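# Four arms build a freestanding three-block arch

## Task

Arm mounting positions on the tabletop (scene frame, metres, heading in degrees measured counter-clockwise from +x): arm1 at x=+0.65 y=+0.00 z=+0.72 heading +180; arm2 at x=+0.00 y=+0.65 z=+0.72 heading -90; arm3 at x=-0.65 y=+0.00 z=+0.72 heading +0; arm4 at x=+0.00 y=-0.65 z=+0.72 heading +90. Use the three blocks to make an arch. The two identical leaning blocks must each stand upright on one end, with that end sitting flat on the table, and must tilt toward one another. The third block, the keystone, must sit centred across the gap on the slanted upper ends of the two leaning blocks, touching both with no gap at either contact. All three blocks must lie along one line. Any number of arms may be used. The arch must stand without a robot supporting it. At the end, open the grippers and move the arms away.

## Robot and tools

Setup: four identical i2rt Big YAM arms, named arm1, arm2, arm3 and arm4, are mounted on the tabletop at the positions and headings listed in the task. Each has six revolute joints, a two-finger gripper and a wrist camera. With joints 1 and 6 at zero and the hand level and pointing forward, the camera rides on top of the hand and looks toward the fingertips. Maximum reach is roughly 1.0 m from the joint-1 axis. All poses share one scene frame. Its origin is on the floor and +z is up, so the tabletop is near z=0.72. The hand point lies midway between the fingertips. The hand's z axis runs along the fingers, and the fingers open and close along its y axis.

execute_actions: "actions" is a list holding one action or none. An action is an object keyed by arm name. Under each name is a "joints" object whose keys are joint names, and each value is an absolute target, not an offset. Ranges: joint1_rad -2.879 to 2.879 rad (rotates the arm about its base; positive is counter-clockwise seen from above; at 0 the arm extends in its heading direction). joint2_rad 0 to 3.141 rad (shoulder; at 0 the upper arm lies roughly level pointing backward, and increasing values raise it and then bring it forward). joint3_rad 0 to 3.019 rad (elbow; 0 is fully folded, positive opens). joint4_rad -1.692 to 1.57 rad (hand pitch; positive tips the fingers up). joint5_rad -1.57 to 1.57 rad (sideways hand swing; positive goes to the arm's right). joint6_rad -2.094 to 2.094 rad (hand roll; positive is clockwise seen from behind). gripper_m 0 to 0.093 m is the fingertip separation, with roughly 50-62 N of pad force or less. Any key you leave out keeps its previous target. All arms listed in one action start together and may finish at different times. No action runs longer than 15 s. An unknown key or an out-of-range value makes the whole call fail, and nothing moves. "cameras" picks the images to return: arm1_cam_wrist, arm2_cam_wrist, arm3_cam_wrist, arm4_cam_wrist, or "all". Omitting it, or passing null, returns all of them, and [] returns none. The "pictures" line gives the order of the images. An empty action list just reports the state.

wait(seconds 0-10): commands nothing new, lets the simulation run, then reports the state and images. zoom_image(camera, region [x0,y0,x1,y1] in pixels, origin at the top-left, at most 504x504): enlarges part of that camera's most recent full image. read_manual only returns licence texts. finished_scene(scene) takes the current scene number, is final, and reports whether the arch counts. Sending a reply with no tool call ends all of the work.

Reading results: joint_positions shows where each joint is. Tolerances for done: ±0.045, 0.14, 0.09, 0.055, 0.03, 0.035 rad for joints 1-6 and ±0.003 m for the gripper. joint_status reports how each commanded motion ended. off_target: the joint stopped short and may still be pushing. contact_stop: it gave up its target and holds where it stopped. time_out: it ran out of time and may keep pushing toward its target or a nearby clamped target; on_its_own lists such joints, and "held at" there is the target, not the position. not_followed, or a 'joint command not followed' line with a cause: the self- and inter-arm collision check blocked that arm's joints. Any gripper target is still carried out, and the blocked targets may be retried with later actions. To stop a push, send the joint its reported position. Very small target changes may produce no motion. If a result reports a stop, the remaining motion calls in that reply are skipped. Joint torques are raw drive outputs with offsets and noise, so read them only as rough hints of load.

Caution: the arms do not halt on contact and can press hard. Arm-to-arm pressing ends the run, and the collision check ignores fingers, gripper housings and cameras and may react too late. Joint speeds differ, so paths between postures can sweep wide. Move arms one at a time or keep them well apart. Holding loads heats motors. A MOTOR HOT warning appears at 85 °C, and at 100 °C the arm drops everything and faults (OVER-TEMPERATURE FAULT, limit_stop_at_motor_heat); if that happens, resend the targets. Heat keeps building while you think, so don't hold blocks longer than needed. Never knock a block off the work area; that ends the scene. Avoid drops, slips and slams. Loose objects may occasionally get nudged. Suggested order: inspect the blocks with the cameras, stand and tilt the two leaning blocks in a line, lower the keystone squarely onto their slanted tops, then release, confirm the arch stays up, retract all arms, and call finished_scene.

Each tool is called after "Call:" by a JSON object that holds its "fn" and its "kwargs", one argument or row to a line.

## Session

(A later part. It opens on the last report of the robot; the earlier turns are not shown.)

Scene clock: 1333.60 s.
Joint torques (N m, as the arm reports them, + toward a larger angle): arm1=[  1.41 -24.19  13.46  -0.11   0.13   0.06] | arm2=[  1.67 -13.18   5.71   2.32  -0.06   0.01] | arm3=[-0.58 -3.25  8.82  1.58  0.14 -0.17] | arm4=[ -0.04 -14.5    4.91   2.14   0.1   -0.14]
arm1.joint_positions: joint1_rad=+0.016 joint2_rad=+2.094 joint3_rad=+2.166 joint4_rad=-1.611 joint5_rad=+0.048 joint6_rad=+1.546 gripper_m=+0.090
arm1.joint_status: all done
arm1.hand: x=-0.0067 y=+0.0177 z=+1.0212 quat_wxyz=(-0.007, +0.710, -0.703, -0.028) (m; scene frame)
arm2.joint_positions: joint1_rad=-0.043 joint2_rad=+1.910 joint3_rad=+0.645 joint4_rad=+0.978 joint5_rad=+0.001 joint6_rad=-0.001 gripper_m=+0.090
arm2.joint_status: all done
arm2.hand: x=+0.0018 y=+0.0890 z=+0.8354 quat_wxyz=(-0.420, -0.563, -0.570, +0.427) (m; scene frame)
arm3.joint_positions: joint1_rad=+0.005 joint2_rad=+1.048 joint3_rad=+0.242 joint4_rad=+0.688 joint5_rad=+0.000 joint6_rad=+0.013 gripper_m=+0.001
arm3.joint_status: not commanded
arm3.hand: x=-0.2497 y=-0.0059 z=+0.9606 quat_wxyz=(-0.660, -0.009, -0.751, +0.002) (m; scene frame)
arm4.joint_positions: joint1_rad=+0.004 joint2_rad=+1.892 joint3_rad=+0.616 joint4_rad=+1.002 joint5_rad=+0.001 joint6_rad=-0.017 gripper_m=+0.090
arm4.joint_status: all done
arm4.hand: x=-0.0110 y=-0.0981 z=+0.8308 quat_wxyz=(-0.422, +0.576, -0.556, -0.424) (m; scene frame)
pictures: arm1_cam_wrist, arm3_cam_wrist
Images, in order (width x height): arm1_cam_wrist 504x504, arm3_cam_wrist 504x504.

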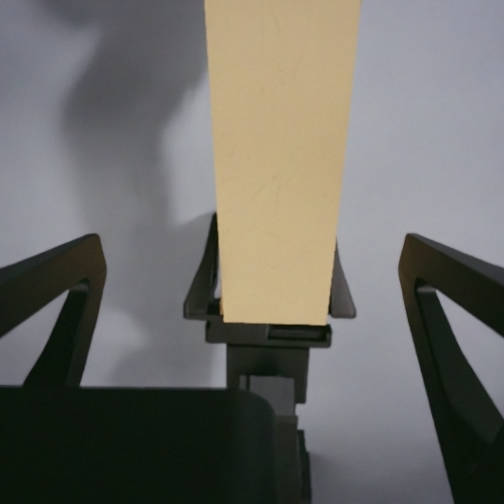

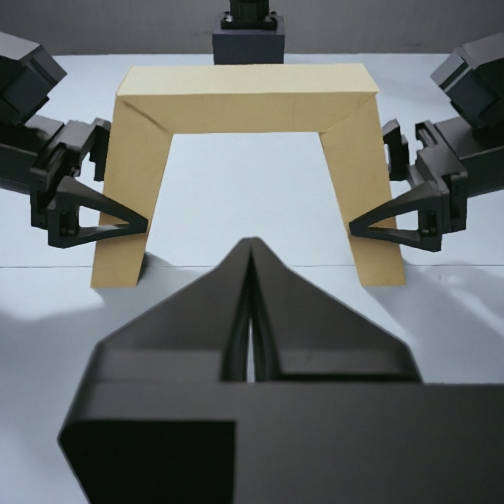

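Call:
{"fn": "execute_actions", "kwargs": {
  "actions": [
    {"arm2":{"joints":{"joint2_rad":1.55,"joint3_rad":0.1,"joint4_rad":1.17}},"arm4":{"joints":{"joint2_rad":1.55,"joint3_rad":0.1,"joint4_rad":1.17}},"arm1":{"joints":{"joint2_rad":1.5}}}
  ],
  "cameras": ["arm3_cam_wrist","arm2_cam_wrist","arm4_cam_wrist"]
}}

Scene clock: 1364.33 s.
Joint torques (N m, as the arm reports them, + toward a larger angle): arm1=[  1.58 -14.13  10.33   1.05   0.1    0.01] | arm2=[ 1.65 -5.52  2.63  2.12 -0.05  0.02] | arm3=[-0.55 -3.31  8.82  1.59  0.14 -0.18] | arm4=[-0.09 -6.11  2.44  1.93  0.09 -0.15]
arm1.joint_positions: joint1_rad=+0.016 joint2_rad=+1.507 joint3_rad=+2.187 joint4_rad=-1.612 joint5_rad=+0.048 joint6_rad=+1.546 gripper_m=+0.090
arm1.joint_status: all done
arm1.hand: x=+0.1426 y=+0.0156 z=+1.3709 quat_wxyz=(+0.201, +0.670, -0.673, -0.242) (m; scene frame)
arm2.joint_positions: joint1_rad=-0.043 joint2_rad=+1.548 joint3_rad=+0.101 joint4_rad=+1.163 joint5_rad=+0.001 joint6_rad=-0.001 gripper_m=+0.090
arm2.joint_status: all done
arm2.hand: x=+0.0014 y=+0.2877 z=+0.8668 quat_wxyz=(-0.421, -0.562, -0.569, +0.427) (m; scene frame)
arm3.joint_positions: joint1_rad=+0.005 joint2_rad=+1.048 joint3_rad=+0.242 joint4_rad=+0.688 joint5_rad=+0.000 joint6_rad=+0.013 gripper_m=+0.001
arm3.joint_status: not commanded
arm3.hand: x=-0.2497 y=-0.0059 z=+0.9606 quat_wxyz=(-0.660, -0.009, -0.751, +0.002) (m; scene frame)
arm4.joint_positions: joint1_rad=+0.004 joint2_rad=+1.553 joint3_rad=+0.097 joint4_rad=+1.159 joint5_rad=+0.001 joint6_rad=-0.017 gripper_m=+0.090
arm4.joint_status: all done
arm4.hand: x=-0.0070 y=-0.2894 z=+0.8560 quat_wxyz=(-0.416, +0.581, -0.561, -0.418) (m; scene frame)
pictures: arm2_cam_wrist, arm3_cam_wrist, arm4_cam_wrist
Images, in order (width x height): arm2_cam_wrist 504x504, arm3_cam_wrist 504x504, arm4_cam_wrist 504x504.

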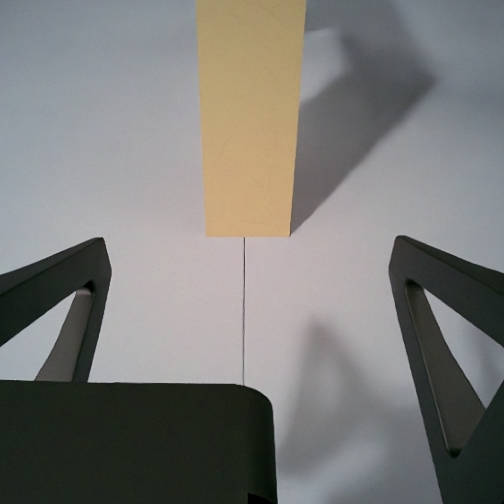

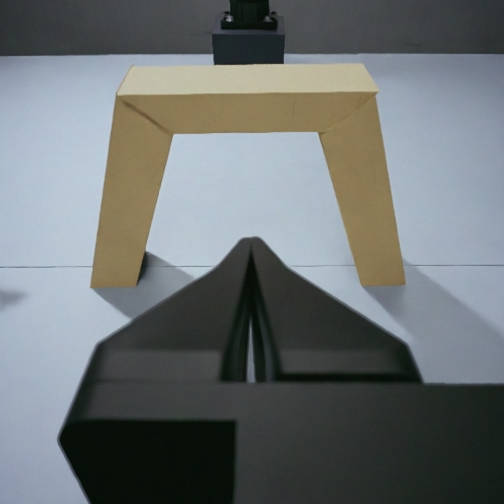

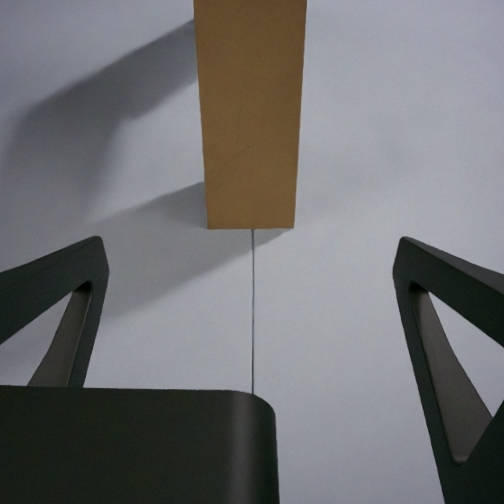

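Call:
{"fn": "zoom_image", "kwargs": {
  "camera": "arm3_cam_wrist",
  "region": [90, 50, 410, 170]
}}

Call:
{"fn": "zoom_image", "kwargs": {
  "camera": "arm3_cam_wrist",
  "region": [80, 250, 420, 310]
}}

Region (90, 50, 410, 170) of arm3_cam_wrist's 504x504 image, scaled by 1.575, with more detail than that image has; it fills the top 189 rows of this view, and the rest is white.

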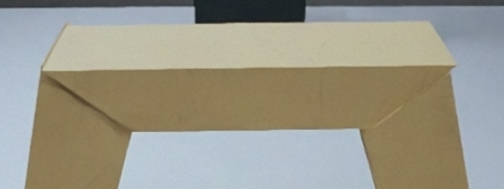

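Region (80, 250, 420, 310) of arm3_cam_wrist's 504x504 image, scaled by 1.482, with more detail than that image has; it fills the top 89 rows of this view, and the rest is white.

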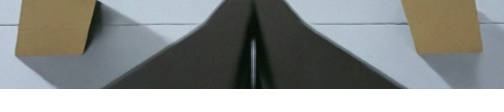

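Arch looks flush and stable.

Call:
{"fn": "finished_scene", "kwargs": {
  "scene": 1
}}

The scene is finished: the task was done.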